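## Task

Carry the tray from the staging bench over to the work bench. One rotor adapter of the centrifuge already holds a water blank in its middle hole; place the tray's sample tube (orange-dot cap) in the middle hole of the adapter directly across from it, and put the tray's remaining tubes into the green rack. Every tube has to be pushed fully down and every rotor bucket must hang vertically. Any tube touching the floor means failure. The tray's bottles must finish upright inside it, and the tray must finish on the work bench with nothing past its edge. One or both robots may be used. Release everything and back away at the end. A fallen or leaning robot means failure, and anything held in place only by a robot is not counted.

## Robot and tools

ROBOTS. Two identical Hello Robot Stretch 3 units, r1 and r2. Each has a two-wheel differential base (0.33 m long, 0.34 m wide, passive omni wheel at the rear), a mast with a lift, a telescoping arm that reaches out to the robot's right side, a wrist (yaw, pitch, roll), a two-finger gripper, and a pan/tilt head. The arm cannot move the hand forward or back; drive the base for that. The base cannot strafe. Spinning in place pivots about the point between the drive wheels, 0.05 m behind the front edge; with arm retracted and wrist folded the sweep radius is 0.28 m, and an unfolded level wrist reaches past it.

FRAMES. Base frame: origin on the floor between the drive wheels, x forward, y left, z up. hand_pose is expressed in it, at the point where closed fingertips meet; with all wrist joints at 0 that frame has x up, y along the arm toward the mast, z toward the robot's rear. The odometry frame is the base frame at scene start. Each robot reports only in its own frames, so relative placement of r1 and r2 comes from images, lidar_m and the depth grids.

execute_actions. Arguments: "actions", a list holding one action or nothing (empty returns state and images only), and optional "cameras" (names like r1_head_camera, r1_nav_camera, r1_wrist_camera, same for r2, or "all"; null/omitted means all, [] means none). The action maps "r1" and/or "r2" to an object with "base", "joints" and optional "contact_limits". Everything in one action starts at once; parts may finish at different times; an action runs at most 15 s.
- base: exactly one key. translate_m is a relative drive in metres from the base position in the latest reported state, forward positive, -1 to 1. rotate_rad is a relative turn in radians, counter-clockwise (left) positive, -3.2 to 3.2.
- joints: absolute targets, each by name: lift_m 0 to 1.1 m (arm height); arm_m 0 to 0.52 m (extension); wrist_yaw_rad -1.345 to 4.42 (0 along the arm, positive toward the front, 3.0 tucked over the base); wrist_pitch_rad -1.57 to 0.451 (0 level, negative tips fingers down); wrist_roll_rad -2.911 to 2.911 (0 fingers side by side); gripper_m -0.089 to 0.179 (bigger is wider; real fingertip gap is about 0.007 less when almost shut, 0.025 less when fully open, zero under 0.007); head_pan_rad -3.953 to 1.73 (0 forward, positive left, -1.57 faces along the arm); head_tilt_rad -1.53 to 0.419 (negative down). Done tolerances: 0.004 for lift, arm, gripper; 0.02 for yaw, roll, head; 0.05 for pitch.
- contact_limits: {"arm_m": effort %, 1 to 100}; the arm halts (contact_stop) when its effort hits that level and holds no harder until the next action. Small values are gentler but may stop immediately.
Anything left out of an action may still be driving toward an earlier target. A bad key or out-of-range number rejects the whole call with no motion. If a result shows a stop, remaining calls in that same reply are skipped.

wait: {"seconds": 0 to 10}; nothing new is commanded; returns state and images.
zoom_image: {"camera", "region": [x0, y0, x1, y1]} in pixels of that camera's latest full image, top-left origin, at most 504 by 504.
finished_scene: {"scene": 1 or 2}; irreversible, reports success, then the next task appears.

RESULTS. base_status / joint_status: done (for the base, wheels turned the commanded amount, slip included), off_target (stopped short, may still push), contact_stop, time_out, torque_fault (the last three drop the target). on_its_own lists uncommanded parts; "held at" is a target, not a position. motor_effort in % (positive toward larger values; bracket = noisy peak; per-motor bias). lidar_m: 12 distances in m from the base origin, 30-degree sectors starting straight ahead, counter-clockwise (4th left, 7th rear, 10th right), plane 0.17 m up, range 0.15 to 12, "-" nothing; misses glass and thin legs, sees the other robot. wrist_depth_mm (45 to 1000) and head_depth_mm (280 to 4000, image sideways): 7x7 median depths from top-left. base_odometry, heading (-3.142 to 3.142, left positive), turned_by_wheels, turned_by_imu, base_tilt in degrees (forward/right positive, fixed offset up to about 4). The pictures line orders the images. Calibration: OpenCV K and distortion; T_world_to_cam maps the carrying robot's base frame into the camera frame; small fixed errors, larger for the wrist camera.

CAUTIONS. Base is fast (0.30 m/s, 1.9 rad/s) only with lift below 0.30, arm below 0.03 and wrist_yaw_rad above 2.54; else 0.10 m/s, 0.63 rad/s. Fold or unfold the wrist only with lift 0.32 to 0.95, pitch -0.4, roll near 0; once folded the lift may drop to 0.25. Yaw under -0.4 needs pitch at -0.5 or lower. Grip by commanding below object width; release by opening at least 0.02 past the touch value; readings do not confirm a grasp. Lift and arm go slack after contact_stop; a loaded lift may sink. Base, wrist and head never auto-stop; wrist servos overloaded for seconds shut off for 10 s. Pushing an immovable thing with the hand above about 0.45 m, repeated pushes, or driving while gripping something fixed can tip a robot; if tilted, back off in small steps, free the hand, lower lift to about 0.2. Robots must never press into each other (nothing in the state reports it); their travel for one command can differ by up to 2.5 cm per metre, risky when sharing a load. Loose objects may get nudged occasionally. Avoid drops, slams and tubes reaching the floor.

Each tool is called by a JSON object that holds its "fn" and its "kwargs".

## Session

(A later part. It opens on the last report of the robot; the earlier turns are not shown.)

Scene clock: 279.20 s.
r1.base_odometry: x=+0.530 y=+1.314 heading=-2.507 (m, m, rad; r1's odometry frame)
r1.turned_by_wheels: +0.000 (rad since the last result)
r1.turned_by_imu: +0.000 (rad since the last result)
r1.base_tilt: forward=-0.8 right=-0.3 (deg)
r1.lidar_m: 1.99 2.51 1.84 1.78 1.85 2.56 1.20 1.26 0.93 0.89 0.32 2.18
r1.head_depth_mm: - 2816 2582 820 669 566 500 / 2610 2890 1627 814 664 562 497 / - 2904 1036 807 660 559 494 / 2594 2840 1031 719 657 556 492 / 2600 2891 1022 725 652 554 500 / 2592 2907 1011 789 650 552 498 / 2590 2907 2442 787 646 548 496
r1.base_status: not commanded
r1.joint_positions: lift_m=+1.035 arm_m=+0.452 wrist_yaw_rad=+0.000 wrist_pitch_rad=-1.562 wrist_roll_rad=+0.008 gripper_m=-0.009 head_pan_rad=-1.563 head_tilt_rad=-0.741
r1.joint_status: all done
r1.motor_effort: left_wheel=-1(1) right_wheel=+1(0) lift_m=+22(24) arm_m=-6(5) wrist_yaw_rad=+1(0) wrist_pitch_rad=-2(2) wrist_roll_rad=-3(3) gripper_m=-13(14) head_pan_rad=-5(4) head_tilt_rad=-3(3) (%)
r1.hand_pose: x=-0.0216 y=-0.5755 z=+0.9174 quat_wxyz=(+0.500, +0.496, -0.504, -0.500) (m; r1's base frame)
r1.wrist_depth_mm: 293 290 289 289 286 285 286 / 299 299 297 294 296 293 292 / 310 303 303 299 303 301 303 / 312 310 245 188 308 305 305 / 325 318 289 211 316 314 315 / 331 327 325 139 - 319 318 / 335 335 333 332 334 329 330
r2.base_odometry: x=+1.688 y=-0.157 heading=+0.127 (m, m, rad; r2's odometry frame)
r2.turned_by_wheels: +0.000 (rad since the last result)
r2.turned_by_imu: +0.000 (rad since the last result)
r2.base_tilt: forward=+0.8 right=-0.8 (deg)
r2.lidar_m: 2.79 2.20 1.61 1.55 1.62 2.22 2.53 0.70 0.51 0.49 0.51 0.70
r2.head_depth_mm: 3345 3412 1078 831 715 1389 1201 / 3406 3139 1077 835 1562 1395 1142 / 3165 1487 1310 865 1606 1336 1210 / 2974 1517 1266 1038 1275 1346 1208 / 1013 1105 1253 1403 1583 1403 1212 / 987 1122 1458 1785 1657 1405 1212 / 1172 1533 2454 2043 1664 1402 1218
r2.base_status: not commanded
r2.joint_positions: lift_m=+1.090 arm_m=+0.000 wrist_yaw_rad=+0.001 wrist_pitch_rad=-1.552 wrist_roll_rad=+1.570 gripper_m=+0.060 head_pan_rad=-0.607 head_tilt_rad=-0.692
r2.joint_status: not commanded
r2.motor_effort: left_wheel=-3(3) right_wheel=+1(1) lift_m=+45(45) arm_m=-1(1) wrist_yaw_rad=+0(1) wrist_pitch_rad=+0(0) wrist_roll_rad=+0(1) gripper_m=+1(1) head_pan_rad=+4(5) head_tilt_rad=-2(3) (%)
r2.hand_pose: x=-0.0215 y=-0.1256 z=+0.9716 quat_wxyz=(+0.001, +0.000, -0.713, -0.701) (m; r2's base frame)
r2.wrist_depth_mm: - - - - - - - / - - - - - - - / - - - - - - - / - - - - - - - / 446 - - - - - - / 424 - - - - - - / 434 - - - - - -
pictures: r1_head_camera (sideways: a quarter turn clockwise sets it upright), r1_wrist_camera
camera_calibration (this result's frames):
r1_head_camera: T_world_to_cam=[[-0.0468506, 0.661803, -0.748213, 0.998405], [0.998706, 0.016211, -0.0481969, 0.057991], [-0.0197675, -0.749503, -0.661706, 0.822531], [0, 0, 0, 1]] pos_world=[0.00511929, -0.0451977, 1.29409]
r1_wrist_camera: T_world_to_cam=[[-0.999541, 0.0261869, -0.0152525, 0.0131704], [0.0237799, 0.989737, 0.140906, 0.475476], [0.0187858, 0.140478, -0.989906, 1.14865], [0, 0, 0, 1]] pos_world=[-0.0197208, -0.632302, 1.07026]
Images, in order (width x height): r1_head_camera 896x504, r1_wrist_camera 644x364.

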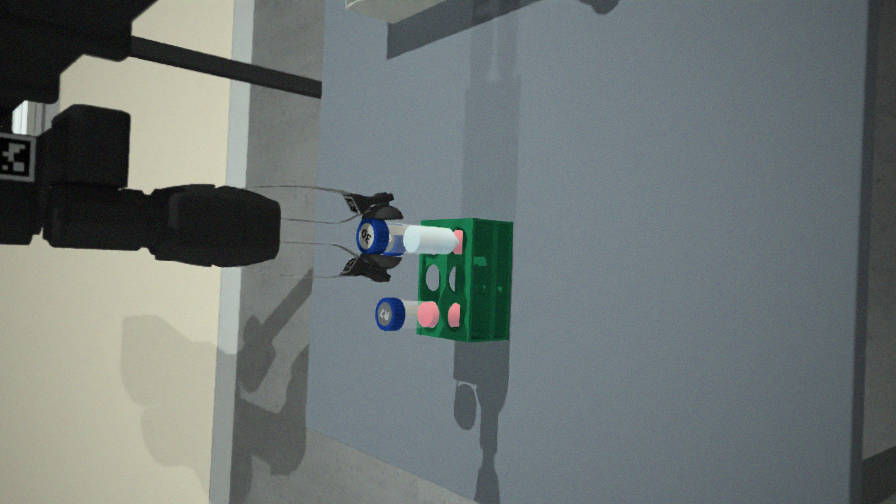

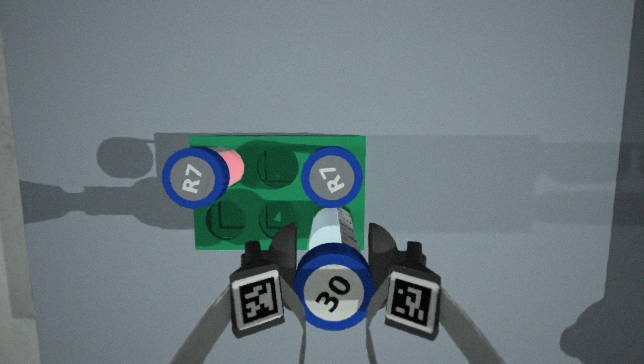

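{"fn": "execute_actions", "kwargs": {"actions": [{"r1":{"joints":{"lift_m":0.985}}}], "cameras": ["r1_head_camera"]}}

{"fn": "execute_actions", "kwargs": {"actions": [{"r1":{"joints":{"gripper_m":0.045}}}], "cameras": []}}

{"fn": "execute_actions", "kwargs": {"actions": [{"r1":{"joints":{"lift_m":1.1}}}], "cameras": ["r1_head_camera"]}}

{"fn": "execute_actions", "kwargs": {"actions": [{"r1":{"base":{"translate_m":-0.539},"joints":{"arm_m":0.5,"wrist_roll_rad":1.57,"gripper_m":0.06}}}], "cameras": ["r1_wrist_camera"]}}

Scene clock: 282.10 s.
r1.base_odometry: x=+0.530 y=+1.314 heading=-2.507 (m, m, rad; r1's odometry frame)
r1.turned_by_wheels: +0.000 (rad since the last result)
r1.turned_by_imu: +0.000 (rad since the last result)
r1.base_tilt: forward=-0.8 right=-0.3 (deg)
r1.lidar_m: 1.99 2.50 1.85 1.79 1.86 2.56 1.21 1.25 0.92 0.89 0.32 2.17
r1.head_depth_mm: 2471 - 1017 820 669 565 499 / 2479 2945 1617 813 664 563 496 / 2484 3008 1019 808 662 560 495 / 2553 2893 957 710 654 556 493 / 2576 2905 1023 724 653 554 500 / 2602 2926 1009 791 651 552 498 / 2580 2900 2443 786 647 548 496
r1.base_status: not commanded
r1.joint_positions: lift_m=+0.985 arm_m=+0.452 wrist_yaw_rad=+0.000 wrist_pitch_rad=-1.562 wrist_roll_rad=+0.008 gripper_m=-0.009 head_pan_rad=-1.563 head_tilt_rad=-0.741
r1.joint_status: all done
r1.motor_effort: left_wheel=-1(1) right_wheel=+0(1) lift_m=+23(19) arm_m=-5(5) wrist_yaw_rad=+0(0) wrist_pitch_rad=-2(2) wrist_roll_rad=-3(3) gripper_m=-14(14) head_pan_rad=-5(5) head_tilt_rad=-4(3) (%)
r1.hand_pose: x=-0.0216 y=-0.5755 z=+0.8674 quat_wxyz=(+0.500, +0.496, -0.504, -0.500) (m; r1's base frame)
r1.wrist_depth_mm: 246 246 245 241 244 243 239 / 250 250 247 247 246 246 245 / 255 254 249 251 253 250 250 / 261 139 200 138 254 259 255 / 270 206 237 144 262 263 261 / 275 272 273 140 - 269 271 / 280 280 278 277 276 276 274
r2.base_odometry: x=+1.688 y=-0.157 heading=+0.127 (m, m, rad; r2's odometry frame)
r2.turned_by_wheels: +0.000 (rad since the last result)
r2.turned_by_imu: +0.000 (rad since the last result)
r2.base_tilt: forward=+0.7 right=-0.9 (deg)
r2.lidar_m: 2.79 2.20 1.61 1.56 1.61 2.22 2.52 0.70 0.51 0.49 0.51 0.70
r2.head_depth_mm: 3373 3479 1076 833 715 1389 1204 / 3408 3123 1078 836 1568 1399 1144 / 3138 1497 1310 866 1609 1339 1209 / 2945 1519 1270 1038 1280 1342 1210 / 1015 1105 1252 1400 1578 1397 1217 / 985 1121 1463 1795 1665 1402 1212 / 1169 1535 2450 2049 1666 1403 1213
r2.base_status: not commanded
r2.joint_positions: lift_m=+1.090 arm_m=+0.000 wrist_yaw_rad=+0.001 wrist_pitch_rad=-1.552 wrist_roll_rad=+1.570 gripper_m=+0.060 head_pan_rad=-0.607 head_tilt_rad=-0.692
r2.joint_status: not commanded
r2.motor_effort: left_wheel=-3(3) right_wheel=+1(1) lift_m=+45(45) arm_m=-1(1) wrist_yaw_rad=+1(1) wrist_pitch_rad=+0(0) wrist_roll_rad=-1(0) gripper_m=+1(0) head_pan_rad=+5(4) head_tilt_rad=-2(4) (%)
r2.hand_pose: x=-0.0215 y=-0.1256 z=+0.9716 quat_wxyz=(+0.001, +0.000, -0.713, -0.701) (m; r2's base frame)
r2.wrist_depth_mm: - - - - - - - / - - - - - - - / - - - - - - - / - - - - - - - / 451 - - - - - - / 425 - - - - - - / 432 - - - - - -
pictures: r1_head_camera (sideways: a quarter turn clockwise sets it upright)
camera_calibration (this result's frames):
r1_head_camera: T_world_to_cam=[[-0.0468508, 0.661803, -0.748213, 0.998405], [0.998706, 0.0162112, -0.0481969, 0.057991], [-0.0197674, -0.749503, -0.661706, 0.822531], [0, 0, 0, 1]] pos_world=[0.00511931, -0.0451977, 1.29409]
Images, in order (width x height): r1_head_camera 896x504.

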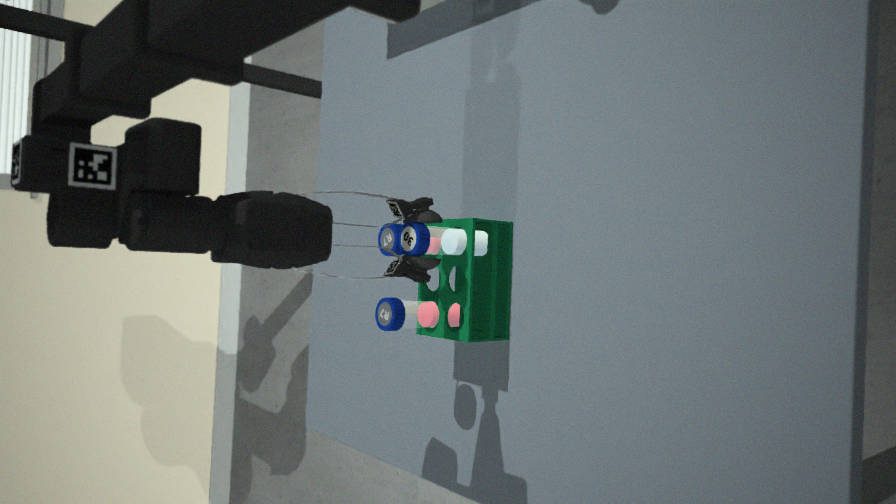

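Scene clock: 283.13 s.
r1.base_odometry: x=+0.530 y=+1.314 heading=-2.507 (m, m, rad; r1's odometry frame)
r1.turned_by_wheels: +0.000 (rad since the last result)
r1.turned_by_imu: +0.000 (rad since the last result)
r1.base_tilt: forward=-0.7 right=-0.3 (deg)
r1.lidar_m: 1.99 2.51 1.84 1.78 1.86 2.57 1.21 1.25 0.92 0.89 0.32 2.17
r1.head_depth_mm: 2470 - 1015 819 669 564 500 / 2474 2958 1613 815 665 562 496 / 2450 3004 1001 795 660 559 495 / 2561 2933 991 709 656 557 492 / 2579 2889 1021 722 652 554 500 / 2611 2912 1009 792 651 550 498 / 2613 2909 2452 785 646 549 496
r1.base_status: not commanded
r1.joint_positions: lift_m=+0.985 arm_m=+0.452 wrist_yaw_rad=+0.000 wrist_pitch_rad=-1.562 wrist_roll_rad=+0.008 gripper_m=+0.045 head_pan_rad=-1.563 head_tilt_rad=-0.741
r1.joint_status: all done
r1.motor_effort: left_wheel=-1(1) right_wheel=+0(1) lift_m=+22(23) arm_m=-6(5) wrist_yaw_rad=-1(0) wrist_pitch_rad=-2(3) wrist_roll_rad=-3(3) gripper_m=+1(76) head_pan_rad=-5(5) head_tilt_rad=-4(3) (%)
r1.hand_pose: x=-0.0216 y=-0.5755 z=+0.8674 quat_wxyz=(+0.500, +0.496, -0.504, -0.500) (m; r1's base frame)
r1.wrist_depth_mm: 248 243 244 242 243 240 240 / 250 250 248 248 247 247 244 / 259 256 250 252 252 252 249 / 259 138 202 137 259 257 255 / 268 207 236 147 263 264 264 / 272 276 208 144 - 268 270 / 280 279 281 279 277 277 275
r2.base_odometry: x=+1.688 y=-0.157 heading=+0.127 (m, m, rad; r2's odometry frame)
r2.turned_by_wheels: +0.000 (rad since the last result)
r2.turned_by_imu: +0.000 (rad since the last result)
r2.base_tilt: forward=+0.6 right=-0.8 (deg)
r2.lidar_m: 2.79 2.20 1.61 1.56 1.62 2.22 2.53 0.70 0.51 0.49 0.51 0.71
r2.head_depth_mm: 3365 3455 1075 835 715 1396 1208 / 3425 3128 1079 837 1563 1393 1143 / 3154 1494 1310 865 1612 1342 1208 / 2961 1518 1267 1035 1277 1347 1210 / 1012 1109 1249 1394 1575 1405 1208 / 987 1127 1461 1798 1662 1398 1212 / 1170 1543 2442 2033 1665 1400 1216
r2.base_status: not commanded
r2.joint_positions: lift_m=+1.090 arm_m=+0.000 wrist_yaw_rad=+0.001 wrist_pitch_rad=-1.552 wrist_roll_rad=+1.570 gripper_m=+0.060 head_pan_rad=-0.607 head_tilt_rad=-0.692
r2.joint_status: not commanded
r2.motor_effort: left_wheel=-2(3) right_wheel=+1(1) lift_m=+46(45) arm_m=-1(1) wrist_yaw_rad=-1(0) wrist_pitch_rad=+0(0) wrist_roll_rad=-1(0) gripper_m=+0(0) head_pan_rad=+5(4) head_tilt_rad=-3(3) (%)
r2.hand_pose: x=-0.0215 y=-0.1256 z=+0.9716 quat_wxyz=(+0.001, +0.000, -0.713, -0.701) (m; r2's base frame)
r2.wrist_depth_mm: - - - - - - - / - - - - - - - / - - - - - - - / - - - - - - - / 451 - - - - - - / 427 - - - - - - / 432 - - - - - -
pictures: none
No camera images: the call's "cameras" was empty. Leave "cameras" out to get every camera's image.

Scene clock: 285.00 s.
r1.base_odometry: x=+0.530 y=+1.314 heading=-2.507 (m, m, rad; r1's odometry frame)
r1.turned_by_wheels: +0.000 (rad since the last result)
r1.turned_by_imu: +0.000 (rad since the last result)
r1.base_tilt: forward=-0.7 right=-0.3 (deg)
r1.lidar_m: 1.99 2.51 1.84 1.79 1.85 2.57 1.21 1.26 0.92 0.90 0.32 2.17
r1.head_depth_mm: 2494 2774 2580 817 668 565 499 / 2569 2870 1622 813 666 563 496 / 2571 2986 1042 807 661 559 494 / 2539 2951 1029 712 656 557 492 / 2592 2878 1017 721 654 553 500 / 2583 2887 1013 789 649 551 498 / 2602 2899 2441 785 645 548 496
r1.base_status: not commanded
r1.joint_positions: lift_m=+1.100 arm_m=+0.452 wrist_yaw_rad=+0.000 wrist_pitch_rad=-1.562 wrist_roll_rad=+0.008 gripper_m=+0.045 head_pan_rad=-1.563 head_tilt_rad=-0.741
r1.joint_status: all done
r1.motor_effort: left_wheel=-1(1) right_wheel=+1(0) lift_m=+26(26) arm_m=-6(5) wrist_yaw_rad=-1(1) wrist_pitch_rad=-2(2) wrist_roll_rad=-3(3) gripper_m=+1(1) head_pan_rad=-5(5) head_tilt_rad=-3(3) (%)
r1.hand_pose: x=-0.0216 y=-0.5755 z=+0.9822 quat_wxyz=(+0.500, +0.496, -0.504, -0.500) (m; r1's base frame)
r1.wrist_depth_mm: - 353 356 352 346 351 346 / - 367 364 357 354 357 353 / - 370 369 369 364 362 359 / - 375 319 316 374 372 365 / - 387 388 376 382 384 375 / - 397 391 391 - 390 382 / - 400 406 400 404 390 394
r2.base_odometry: x=+1.688 y=-0.157 heading=+0.127 (m, m, rad; r2's odometry frame)
r2.turned_by_wheels: +0.000 (rad since the last result)
r2.turned_by_imu: +0.000 (rad since the last result)
r2.base_tilt: forward=+0.7 right=-0.9 (deg)
r2.lidar_m: 2.79 2.20 1.61 1.55 1.61 2.22 2.53 0.70 0.51 0.49 0.51 0.71
r2.head_depth_mm: 3349 3468 1078 832 716 1396 1198 / 3404 3130 1078 833 1569 1397 1143 / 3153 1489 1308 864 1604 1338 1206 / 2940 1521 1269 1035 1274 1343 1209 / 1015 1108 1248 1395 1582 1398 1211 / 988 1126 1464 1797 1670 1405 1216 / 1167 1542 2442 2052 1668 1406 1215
r2.base_status: not commanded
r2.joint_positions: lift_m=+1.090 arm_m=+0.000 wrist_yaw_rad=+0.001 wrist_pitch_rad=-1.552 wrist_roll_rad=+1.570 gripper_m=+0.060 head_pan_rad=-0.607 head_tilt_rad=-0.692
r2.joint_status: not commanded
r2.motor_effort: left_wheel=-2(3) right_wheel=+1(1) lift_m=+45(46) arm_m=-1(1) wrist_yaw_rad=+0(0) wrist_pitch_rad=+0(0) wrist_roll_rad=+0(0) gripper_m=+0(0) head_pan_rad=+5(5) head_tilt_rad=-2(3) (%)
r2.hand_pose: x=-0.0215 y=-0.1256 z=+0.9716 quat_wxyz=(+0.001, +0.000, -0.713, -0.701) (m; r2's base frame)
r2.wrist_depth_mm: - - - - - - - / - - - - - - - / - - - - - - - / - - - - - - - / 448 - - - - - - / 426 - - - - - - / 434 - - - - - -
pictures: r1_head_camera (sideways: a quarter turn clockwise sets it upright)
camera_calibration (this result's frames):
r1_head_camera: T_world_to_cam=[[-0.0468504, 0.661803, -0.748213, 0.998405], [0.998706, 0.0162108, -0.0481969, 0.057991], [-0.0197677, -0.749503, -0.661706, 0.822531], [0, 0, 0, 1]] pos_world=[0.00511928, -0.0451977, 1.29409]
Images, in order (width x height): r1_head_camera 896x504.

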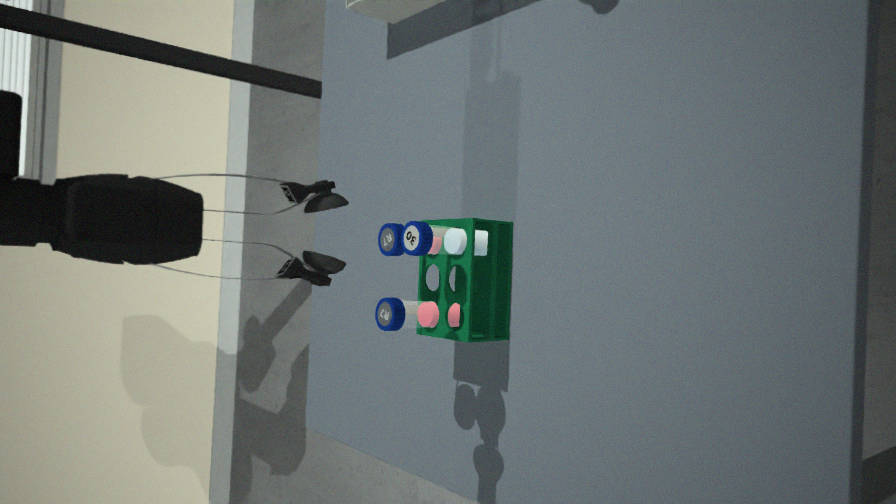

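Scene clock: 291.47 s.
r1.base_odometry: x=+0.964 y=+1.634 heading=-2.507 (m, m, rad; r1's odometry frame)
r1.turned_by_wheels: +0.000 (rad since the last result)
r1.turned_by_imu: -0.001 (rad since the last result)
r1.base_tilt: forward=-0.7 right=-0.2 (deg)
r1.lidar_m: 2.53 2.51 1.85 1.79 1.86 2.57 0.85 0.68 0.92 0.89 0.92 0.78
r1.head_depth_mm: 2564 2859 2573 818 669 565 490 / 2499 2874 2548 812 664 562 497 / 2512 2886 1001 783 613 560 495 / 2451 2909 873 744 610 556 493 / 2465 2809 1020 758 607 554 490 / 2597 2919 1012 741 604 551 489 / 2602 2898 1001 547 588 549 486
r1.base_status: done
r1.joint_positions: lift_m=+1.100 arm_m=+0.500 wrist_yaw_rad=+0.000 wrist_pitch_rad=-1.562 wrist_roll_rad=+1.562 gripper_m=+0.060 head_pan_rad=-1.563 head_tilt_rad=-0.741
r1.joint_status: all done
r1.motor_effort: left_wheel=-1(4) right_wheel=+1(4) lift_m=+26(26) arm_m=+4(5) wrist_yaw_rad=+0(0) wrist_pitch_rad=-2(2) wrist_roll_rad=+4(4) gripper_m=+0(61) head_pan_rad=-5(5) head_tilt_rad=-4(4) (%)
r1.hand_pose: x=-0.0215 y=-0.6224 z=+0.9822 quat_wxyz=(+0.003, +0.003, -0.710, -0.704) (m; r1's base frame)
r1.wrist_depth_mm: 360 357 357 348 346 350 346 / 360 360 363 354 354 355 352 / 370 367 365 359 363 364 362 / 381 227 300 325 368 362 365 / 386 316 376 321 375 375 376 / 396 393 - 349 343 383 383 / 404 408 400 371 387 352 393
r2.base_odometry: x=+1.688 y=-0.157 heading=+0.127 (m, m, rad; r2's odometry frame)
r2.turned_by_wheels: +0.000 (rad since the last result)
r2.turned_by_imu: +0.000 (rad since the last result)
r2.base_tilt: forward=+0.7 right=-0.8 (deg)
r2.lidar_m: 2.79 2.20 1.62 1.55 1.62 2.22 2.52 0.70 0.51 0.49 0.51 0.70
r2.head_depth_mm: 3364 3471 1076 833 718 1391 1203 / 3397 3110 1080 835 1567 1393 1141 / 3159 1496 1311 864 1613 1341 1210 / 2956 1517 1272 1033 1277 1344 1210 / 1017 1106 1246 1398 1574 1404 1210 / 988 1123 1464 1802 1664 1403 1213 / 1169 1535 2452 2049 1675 1408 1216
r2.base_status: not commanded
r2.joint_positions: lift_m=+1.090 arm_m=+0.000 wrist_yaw_rad=+0.001 wrist_pitch_rad=-1.552 wrist_roll_rad=+1.570 gripper_m=+0.060 head_pan_rad=-0.607 head_tilt_rad=-0.692
r2.joint_status: not commanded
r2.motor_effort: left_wheel=-3(2) right_wheel=+1(1) lift_m=+46(46) arm_m=-1(1) wrist_yaw_rad=+0(1) wrist_pitch_rad=+0(0) wrist_roll_rad=-1(1) gripper_m=+1(0) head_pan_rad=+5(5) head_tilt_rad=-3(3) (%)
r2.hand_pose: x=-0.0215 y=-0.1256 z=+0.9716 quat_wxyz=(+0.001, +0.000, -0.713, -0.701) (m; r2's base frame)
r2.wrist_depth_mm: - - - - - - - / - - - - - - - / - - - - - - - / - - - - - - - / 451 - - - - - - / 430 - - - - - - / 433 - - - - - -
pictures: r1_wrist_camera
camera_calibration (this result's frames):
r1_wrist_camera: T_world_to_cam=[[0.00921284, 0.999676, -0.0237473, 0.651414], [0.988971, -0.00559844, 0.148001, -0.0929034], [0.14782, -0.0248489, -0.988702, 1.11806], [0, 0, 0, 1]] pos_world=[-0.0793942, -0.62394, 1.13465]
Images, in order (width x height): r1_wrist_camera 644x364.

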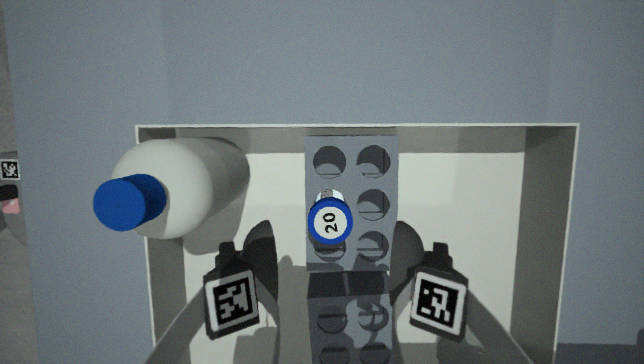

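{"fn": "execute_actions", "kwargs": {"actions": [{"r1":{"joints":{"lift_m":0.988,"gripper_m":0.052,"arm_m":0.498}}}], "cameras": ["r1_wrist_camera"]}}

{"fn": "execute_actions", "kwargs": {"actions": [{"r1":{"joints":{"gripper_m":-0.01}}}], "cameras": []}}

{"fn": "execute_actions", "kwargs": {"actions": [{"r1":{"joints":{"lift_m":1.1}}}], "cameras": ["r1_head_camera"]}}

{"fn": "execute_actions", "kwargs": {"actions": [{"r1":{"base":{"translate_m":0.621},"joints":{"wrist_roll_rad":0,"arm_m":0.452}}}], "cameras": []}}

{"fn": "execute_actions", "kwargs": {"actions": [{"r1":{"joints":{"lift_m":1.035}}}], "cameras": ["r1_wrist_camera","r1_head_camera"]}}

Scene clock: 296.47 s.
r1.base_odometry: x=+0.964 y=+1.634 heading=-2.507 (m, m, rad; r1's odometry frame)
r1.turned_by_wheels: +0.000 (rad since the last result)
r1.turned_by_imu: +0.000 (rad since the last result)
r1.base_tilt: forward=-0.7 right=-0.2 (deg)
r1.lidar_m: 2.53 2.52 1.85 1.79 1.86 2.57 0.86 0.68 0.92 0.89 0.92 0.78
r1.head_depth_mm: 2520 - 2562 820 668 566 491 / - 2913 2541 812 664 562 497 / - - 1006 785 614 559 494 / 2465 - 884 733 611 556 492 / 2489 2803 1021 759 608 554 489 / 2609 2914 1009 740 603 553 488 / 2592 2916 1001 546 588 549 487
r1.base_status: not commanded
r1.joint_positions: lift_m=+0.988 arm_m=+0.498 wrist_yaw_rad=+0.000 wrist_pitch_rad=-1.562 wrist_roll_rad=+1.562 gripper_m=+0.052 head_pan_rad=-1.563 head_tilt_rad=-0.741
r1.joint_status: all done
r1.motor_effort: left_wheel=-1(1) right_wheel=+1(1) lift_m=+22(27) arm_m=-5(5) wrist_yaw_rad=-1(0) wrist_pitch_rad=-2(2) wrist_roll_rad=+4(4) gripper_m=+2(43) head_pan_rad=-4(4) head_tilt_rad=-4(3) (%)
r1.hand_pose: x=-0.0215 y=-0.6212 z=+0.8704 quat_wxyz=(+0.003, +0.003, -0.710, -0.704) (m; r1's base frame)
r1.wrist_depth_mm: 250 248 246 247 243 243 242 / 253 253 249 252 250 248 245 / 224 259 253 198 250 252 249 / 129 164 258 256 251 259 256 / 125 153 265 203 259 263 261 / 129 271 273 144 - 269 263 / 223 276 279 214 238 274 263
r2.base_odometry: x=+1.688 y=-0.157 heading=+0.127 (m, m, rad; r2's odometry frame)
r2.turned_by_wheels: +0.000 (rad since the last result)
r2.turned_by_imu: +0.000 (rad since the last result)
r2.base_tilt: forward=+0.7 right=-0.8 (deg)
r2.lidar_m: 2.79 2.20 1.61 1.56 1.62 2.22 2.53 0.70 0.51 0.49 0.51 0.71
r2.head_depth_mm: 3389 3466 1075 833 715 1395 1201 / 3395 3126 1075 836 1567 1397 1139 / 3166 1495 1311 866 1609 1335 1207 / 2982 1516 1272 1035 1276 1351 1208 / 1015 1108 1253 1396 1585 1404 1211 / 987 1124 1462 1792 1668 1404 1215 / 1175 1538 2450 2043 1670 1402 1214
r2.base_status: not commanded
r2.joint_positions: lift_m=+1.090 arm_m=+0.000 wrist_yaw_rad=+0.001 wrist_pitch_rad=-1.552 wrist_roll_rad=+1.570 gripper_m=+0.060 head_pan_rad=-0.607 head_tilt_rad=-0.692
r2.joint_status: not commanded
r2.motor_effort: left_wheel=-3(2) right_wheel=+1(1) lift_m=+46(45) arm_m=-1(1) wrist_yaw_rad=+0(0) wrist_pitch_rad=+0(0) wrist_roll_rad=+0(0) gripper_m=+1(1) head_pan_rad=+4(4) head_tilt_rad=-3(3) (%)
r2.hand_pose: x=-0.0215 y=-0.1256 z=+0.9716 quat_wxyz=(+0.001, +0.000, -0.713, -0.701) (m; r2's base frame)
r2.wrist_depth_mm: - - - - - - - / - - - - - - - / - - - - - - - / - - - - - - - / 440 - - - - - - / 423 - - - - - - / 432 - - - - - -
pictures: r1_wrist_camera
camera_calibration (this result's frames):
r1_wrist_camera: T_world_to_cam=[[0.00931214, 0.999675, -0.0237473, 0.64762], [0.988971, -0.00569665, 0.148002, -0.0764167], [0.147818, -0.0248636, -0.988702, 1.00757], [0, 0, 0, 1]] pos_world=[-0.0793945, -0.622792, 1.02288]
Images, in order (width x height): r1_wrist_camera 644x364.

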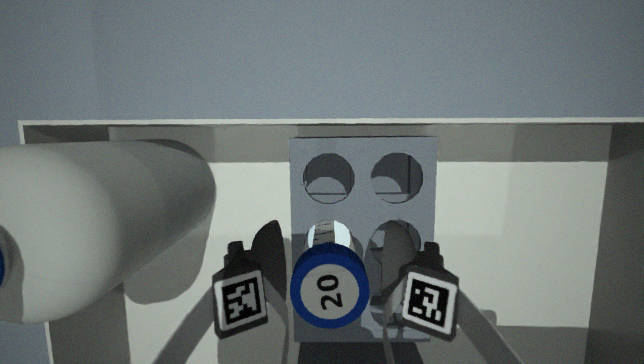

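Scene clock: 297.57 s.
r1.base_odometry: x=+0.964 y=+1.634 heading=-2.507 (m, m, rad; r1's odometry frame)
r1.turned_by_wheels: +0.000 (rad since the last result)
r1.turned_by_imu: +0.000 (rad since the last result)
r1.base_tilt: forward=-0.8 right=-0.3 (deg)
r1.lidar_m: 2.53 2.52 1.85 1.79 1.86 2.57 0.86 0.68 0.92 0.89 0.92 0.78
r1.head_depth_mm: 2529 - 2563 821 671 564 491 / - 2890 2564 813 665 562 496 / - - 997 782 614 559 494 / 2511 - 883 738 609 557 492 / 2454 2814 1017 761 609 553 490 / 2602 2930 1010 741 604 551 488 / 2603 2898 1001 546 587 548 487
r1.base_status: not commanded
r1.joint_positions: lift_m=+0.988 arm_m=+0.498 wrist_yaw_rad=+0.000 wrist_pitch_rad=-1.562 wrist_roll_rad=+1.562 gripper_m=-0.009 head_pan_rad=-1.563 head_tilt_rad=-0.741
r1.joint_status: all done
r1.motor_effort: left_wheel=-1(0) right_wheel=+1(0) lift_m=+22(22) arm_m=-5(6) wrist_yaw_rad=+0(0) wrist_pitch_rad=-2(2) wrist_roll_rad=+4(4) gripper_m=-15(90) head_pan_rad=-5(4) head_tilt_rad=-4(4) (%)
r1.hand_pose: x=-0.0215 y=-0.6212 z=+0.8704 quat_wxyz=(+0.003, +0.003, -0.710, -0.704) (m; r1's base frame)
r1.wrist_depth_mm: 248 247 247 246 243 244 244 / 253 255 254 250 250 247 248 / 227 254 257 196 251 253 253 / 129 165 258 253 250 259 254 / 125 154 269 201 258 264 260 / 128 274 272 140 - 269 265 / 225 279 282 215 244 274 265
r2.base_odometry: x=+1.688 y=-0.157 heading=+0.127 (m, m, rad; r2's odometry frame)
r2.turned_by_wheels: +0.000 (rad since the last result)
r2.turned_by_imu: +0.000 (rad since the last result)
r2.base_tilt: forward=+0.6 right=-1.0 (deg)
r2.lidar_m: 2.80 2.20 1.61 1.55 1.62 2.22 2.53 0.70 0.51 0.49 0.51 0.71
r2.head_depth_mm: 3371 3472 1075 833 717 1389 1206 / 3388 3117 1077 835 1565 1397 1142 / 3111 1492 1307 866 1618 1339 1204 / 2962 1520 1270 1036 1274 1347 1212 / 1018 1110 1252 1401 1574 1408 1213 / 987 1124 1464 1798 1666 1397 1215 / 1174 1543 2454 2051 1673 1403 1214
r2.base_status: not commanded
r2.joint_positions: lift_m=+1.090 arm_m=+0.000 wrist_yaw_rad=+0.001 wrist_pitch_rad=-1.552 wrist_roll_rad=+1.570 gripper_m=+0.060 head_pan_rad=-0.607 head_tilt_rad=-0.692
r2.joint_status: not commanded
r2.motor_effort: left_wheel=-3(2) right_wheel=+1(1) lift_m=+45(45) arm_m=-1(1) wrist_yaw_rad=+0(0) wrist_pitch_rad=+0(0) wrist_roll_rad=-1(0) gripper_m=+1(2) head_pan_rad=+4(5) head_tilt_rad=-3(3) (%)
r2.hand_pose: x=-0.0215 y=-0.1256 z=+0.9716 quat_wxyz=(+0.001, +0.000, -0.713, -0.701) (m; r2's base frame)
r2.wrist_depth_mm: - - - - - - - / - - - - - - - / - - - - - - - / - - - - - - - / 446 - - - - - - / 425 - - - - - - / 434 - - - - - -
pictures: none
No camera images: the call's "cameras" was empty. Leave "cameras" out to get every camera's image.

Scene clock: 299.43 s.
r1.base_odometry: x=+0.964 y=+1.634 heading=-2.507 (m, m, rad; r1's odometry frame)
r1.turned_by_wheels: +0.000 (rad since the last result)
r1.turned_by_imu: +0.000 (rad since the last result)
r1.base_tilt: forward=-0.8 right=-0.3 (deg)
r1.lidar_m: 2.52 2.51 1.85 1.79 1.86 2.57 0.86 0.68 0.92 0.89 0.92 0.78
r1.head_depth_mm: 2557 2887 2562 820 667 565 491 / 2554 2857 2546 815 664 563 497 / 2508 2899 1003 785 612 559 496 / 2448 2909 865 763 609 557 492 / 2458 2790 1023 759 607 554 490 / 2584 2882 1013 741 604 551 488 / 2608 2905 1001 547 588 549 487
r1.base_status: not commanded
r1.joint_positions: lift_m=+1.100 arm_m=+0.498 wrist_yaw_rad=+0.000 wrist_pitch_rad=-1.562 wrist_roll_rad=+1.562 gripper_m=-0.009 head_pan_rad=-1.563 head_tilt_rad=-0.741
r1.joint_status: all done
r1.motor_effort: left_wheel=+0(1) right_wheel=+1(0) lift_m=+27(30) arm_m=-6(6) wrist_yaw_rad=+0(0) wrist_pitch_rad=-2(2) wrist_roll_rad=+4(4) gripper_m=-15(15) head_pan_rad=-5(5) head_tilt_rad=-3(4) (%)
r1.hand_pose: x=-0.0215 y=-0.6212 z=+0.9821 quat_wxyz=(+0.003, +0.003, -0.710, -0.704) (m; r1's base frame)
r1.wrist_depth_mm: 355 355 353 351 349 350 346 / 358 362 360 363 356 355 350 / 366 369 363 359 362 366 361 / 377 229 300 359 369 369 367 / 390 318 383 273 376 373 382 / 402 394 395 140 - 387 387 / 405 403 401 371 386 358 392
r2.base_odometry: x=+1.688 y=-0.157 heading=+0.127 (m, m, rad; r2's odometry frame)
r2.turned_by_wheels: +0.000 (rad since the last result)
r2.turned_by_imu: +0.000 (rad since the last result)
r2.base_tilt: forward=+0.8 right=-0.9 (deg)
r2.lidar_m: 2.79 2.20 1.61 1.55 1.62 2.22 2.53 0.70 0.51 0.49 0.51 0.71
r2.head_depth_mm: 3350 3460 1076 832 715 1391 1204 / 3421 3102 1080 831 1568 1392 1143 / 3170 1493 1312 865 1608 1339 1209 / 2946 1522 1270 1032 1274 1344 1212 / 1013 1104 1250 1392 1580 1402 1211 / 989 1125 1464 1799 1668 1401 1209 / 1172 1534 2440 2046 1660 1410 1217
r2.base_status: not commanded
r2.joint_positions: lift_m=+1.090 arm_m=+0.000 wrist_yaw_rad=+0.001 wrist_pitch_rad=-1.552 wrist_roll_rad=+1.570 gripper_m=+0.060 head_pan_rad=-0.607 head_tilt_rad=-0.692
r2.joint_status: not commanded
r2.motor_effort: left_wheel=-3(3) right_wheel=+1(1) lift_m=+45(45) arm_m=-1(1) wrist_yaw_rad=+1(1) wrist_pitch_rad=+0(0) wrist_roll_rad=+0(0) gripper_m=+0(0) head_pan_rad=+5(4) head_tilt_rad=-4(3) (%)
r2.hand_pose: x=-0.0215 y=-0.1256 z=+0.9716 quat_wxyz=(+0.001, +0.000, -0.713, -0.701) (m; r2's base frame)
r2.wrist_depth_mm: - - - - - - - / - - - - - - - / - - - - - - - / - - - - - - - / 444 - - - - - - / 422 - - - - - - / 437 - - - - - -
pictures: r1_head_camera (sideways: a quarter turn clockwise sets it upright)
camera_calibration (this result's frames):
r1_head_camera: T_world_to_cam=[[-0.0468147, 0.661828, -0.748193, 0.998379], [0.998707, 0.0161581, -0.0481966, 0.0579907], [-0.0198085, -0.749482, -0.661729, 0.822561], [0, 0, 0, 1]] pos_world=[0.00511683, -0.0451974, 1.29409]
Images, in order (width x height): r1_head_camera 896x504.

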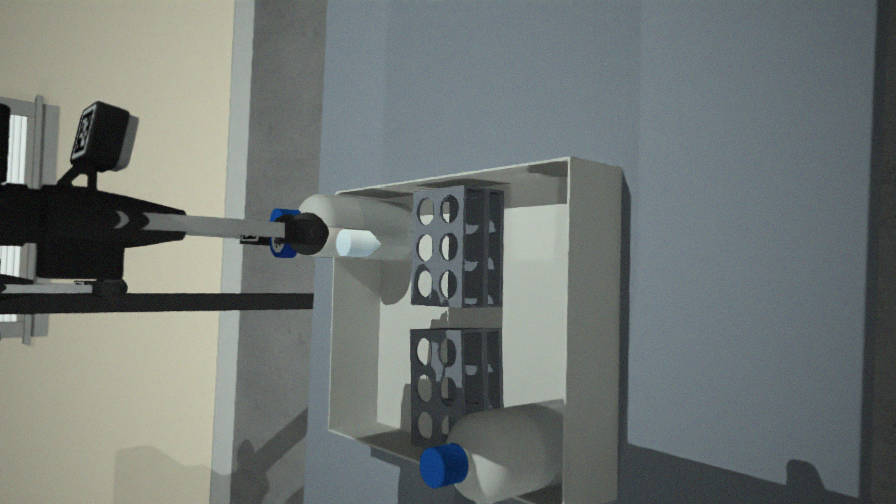

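Scene clock: 306.80 s.
r1.base_odometry: x=+0.464 y=+1.266 heading=-2.507 (m, m, rad; r1's odometry frame)
r1.turned_by_wheels: +0.000 (rad since the last result)
r1.turned_by_imu: +0.001 (rad since the last result)
r1.base_tilt: forward=-0.6 right=-0.3 (deg)
r1.lidar_m: 1.91 2.51 1.85 1.78 1.85 2.56 1.29 1.26 0.93 0.89 0.27 2.08
r1.head_depth_mm: 2565 2835 1619 818 668 565 499 / 2582 2875 2564 812 665 562 497 / 2574 2938 1043 729 660 559 494 / 2552 2955 955 734 656 557 502 / 2577 2877 1018 797 653 553 501 / 2618 2898 2461 794 649 549 497 / 2596 2891 2441 1925 1505 549 496
r1.base_status: done
r1.joint_positions: lift_m=+1.100 arm_m=+0.452 wrist_yaw_rad=+0.000 wrist_pitch_rad=-1.562 wrist_roll_rad=+0.008 gripper_m=-0.009 head_pan_rad=-1.563 head_tilt_rad=-0.741
r1.joint_status: all done
r1.motor_effort: left_wheel=-1(1) right_wheel=+1(5) lift_m=+26(27) arm_m=-6(6) wrist_yaw_rad=-1(0) wrist_pitch_rad=-2(2) wrist_roll_rad=-4(0) gripper_m=-14(16) head_pan_rad=-4(5) head_tilt_rad=-4(4) (%)
r1.hand_pose: x=-0.0216 y=-0.5755 z=+0.9821 quat_wxyz=(+0.500, +0.496, -0.504, -0.500) (m; r1's base frame)
r1.wrist_depth_mm: - 356 355 352 348 345 343 / - 368 365 358 360 358 356 / - - 370 364 363 364 363 / - - 376 316 313 370 372 / - - 384 276 315 378 374 / - - 388 140 - 386 381 / - - 410 401 404 397 399
r2.base_odometry: x=+1.688 y=-0.157 heading=+0.127 (m, m, rad; r2's odometry frame)
r2.turned_by_wheels: +0.000 (rad since the last result)
r2.turned_by_imu: +0.000 (rad since the last result)
r2.base_tilt: forward=+0.7 right=-0.8 (deg)
r2.lidar_m: 2.79 2.20 1.62 1.55 1.61 2.22 2.52 0.70 0.51 0.49 0.51 0.71
r2.head_depth_mm: 3368 3473 1076 830 716 1396 1203 / 3409 3122 1078 835 1568 1396 1141 / 3175 1495 1317 864 1614 1345 1208 / 2937 1515 1273 1033 1274 1347 1212 / 1018 1106 1249 1387 1582 1398 1207 / 988 1124 1462 1802 1666 1404 1216 / 1169 1540 2441 2045 1670 1399 1216
r2.base_status: not commanded
r2.joint_positions: lift_m=+1.090 arm_m=+0.000 wrist_yaw_rad=+0.001 wrist_pitch_rad=-1.552 wrist_roll_rad=+1.570 gripper_m=+0.060 head_pan_rad=-0.607 head_tilt_rad=-0.692
r2.joint_status: not commanded
r2.motor_effort: left_wheel=-2(3) right_wheel=+1(1) lift_m=+45(45) arm_m=-1(1) wrist_yaw_rad=+0(1) wrist_pitch_rad=+0(0) wrist_roll_rad=+0(0) gripper_m=-1(0) head_pan_rad=+5(5) head_tilt_rad=-2(4) (%)
r2.hand_pose: x=-0.0215 y=-0.1256 z=+0.9716 quat_wxyz=(+0.001, +0.000, -0.713, -0.701) (m; r2's base frame)
r2.wrist_depth_mm: - - - - - - - / - - - - - - - / - - - - - - - / - - - - - - - / 448 - - - - - - / 425 - - - - - - / 431 - - - - - -
pictures: none
No camera images: the call's "cameras" was empty. Leave "cameras" out to get every camera's image.

Scene clock: 308.23 s.
r1.base_odometry: x=+0.464 y=+1.266 heading=-2.507 (m, m, rad; r1's odometry frame)
r1.turned_by_wheels: +0.000 (rad since the last result)
r1.turned_by_imu: +0.000 (rad since the last result)
r1.base_tilt: forward=-0.7 right=-0.3 (deg)
r1.lidar_m: 1.91 2.50 1.84 1.78 1.86 2.56 1.29 1.26 0.93 0.89 0.27 2.10
r1.head_depth_mm: - 2849 1615 821 668 565 500 / 2587 2892 2554 810 665 562 497 / - 2892 1038 729 661 560 495 / 2560 2839 1032 736 656 556 502 / 2593 2883 1020 795 652 554 500 / 2592 2936 2458 791 648 551 498 / 2606 2855 2437 1928 1500 549 496
r1.base_status: not commanded
r1.joint_positions: lift_m=+1.035 arm_m=+0.452 wrist_yaw_rad=+0.000 wrist_pitch_rad=-1.562 wrist_roll_rad=+0.008 gripper_m=-0.009 head_pan_rad=-1.563 head_tilt_rad=-0.741
r1.joint_status: all done
r1.motor_effort: left_wheel=-1(1) right_wheel=+1(0) lift_m=+22(26) arm_m=-6(6) wrist_yaw_rad=+0(1) wrist_pitch_rad=-2(2) wrist_roll_rad=-3(3) gripper_m=-14(14) head_pan_rad=-5(5) head_tilt_rad=-4(4) (%)
r1.hand_pose: x=-0.0216 y=-0.5755 z=+0.9174 quat_wxyz=(+0.500, +0.496, -0.504, -0.500) (m; r1's base frame)
r1.wrist_depth_mm: - 294 290 291 289 286 286 / - 301 295 298 294 294 295 / - 303 305 302 299 300 298 / - 312 309 188 249 187 305 / - 318 318 244 253 312 312 / - 326 323 140 - 323 322 / - 336 334 335 329 327 328
r2.base_odometry: x=+1.688 y=-0.157 heading=+0.127 (m, m, rad; r2's odometry frame)
r2.turned_by_wheels: +0.000 (rad since the last result)
r2.turned_by_imu: +0.000 (rad since the last result)
r2.base_tilt: forward=+0.7 right=-0.8 (deg)
r2.lidar_m: 2.78 2.20 1.61 1.55 1.61 2.22 2.53 0.70 0.51 0.49 0.51 0.70
r2.head_depth_mm: 3329 3467 1072 831 716 1394 1205 / 3379 3119 1077 835 1562 1387 1140 / 3164 1490 1313 864 1614 1336 1210 / 2971 1523 1265 1037 1279 1349 1211 / 1016 1103 1253 1395 1575 1405 1215 / 989 1123 1464 1801 1664 1407 1214 / 1173 1538 2440 2052 1668 1410 1213
r2.base_status: not commanded
r2.joint_positions: lift_m=+1.090 arm_m=+0.000 wrist_yaw_rad=+0.001 wrist_pitch_rad=-1.552 wrist_roll_rad=+1.570 gripper_m=+0.060 head_pan_rad=-0.607 head_tilt_rad=-0.692
r2.joint_status: not commanded
r2.motor_effort: left_wheel=-3(3) right_wheel=+1(1) lift_m=+45(45) arm_m=-1(1) wrist_yaw_rad=+0(1) wrist_pitch_rad=+0(0) wrist_roll_rad=+0(1) gripper_m=+0(1) head_pan_rad=+5(5) head_tilt_rad=-3(3) (%)
r2.hand_pose: x=-0.0215 y=-0.1256 z=+0.9716 quat_wxyz=(+0.001, +0.000, -0.713, -0.701) (m; r2's base frame)
r2.wrist_depth_mm: - - - - - - - / - - - - - - - / - - - - - - - / - - - - - - - / 445 - - - - - - / 426 - - - - - - / 437 - - - - - -
pictures: r1_head_camera (sideways: a quarter turn clockwise sets it upright), r1_wrist_camera
camera_calibration (this result's frames):
r1_head_camera: T_world_to_cam=[[-0.0468149, 0.661842, -0.74818, 0.998362], [0.998707, 0.0161591, -0.0481964, 0.0579905], [-0.0198085, -0.749469, -0.661743, 0.82258], [0, 0, 0, 1]] pos_world=[0.00511683, -0.0451973, 1.29409]
r1_wrist_camera: T_world_to_cam=[[-0.999541, 0.0261904, -0.0152525, 0.0131724], [0.0237833, 0.989737, 0.140906, 0.475474], [0.0187864, 0.140478, -0.989906, 1.14865], [0, 0, 0, 1]] pos_world=[-0.019721, -0.6323, 1.07026]
Images, in order (width x height): r1_head_camera 896x504, r1_wrist_camera 644x364.

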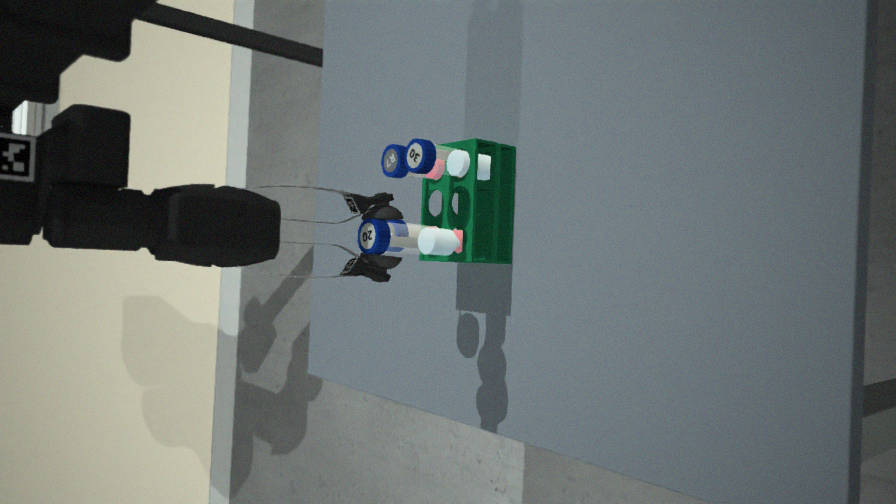

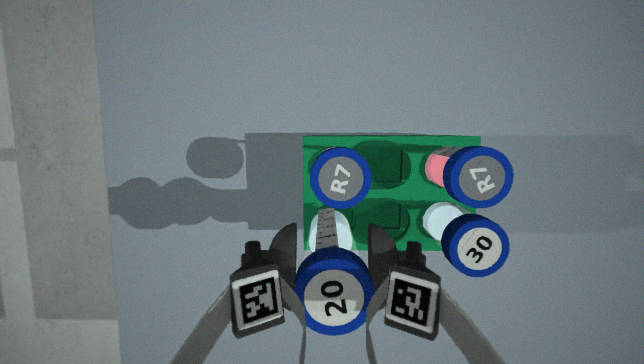

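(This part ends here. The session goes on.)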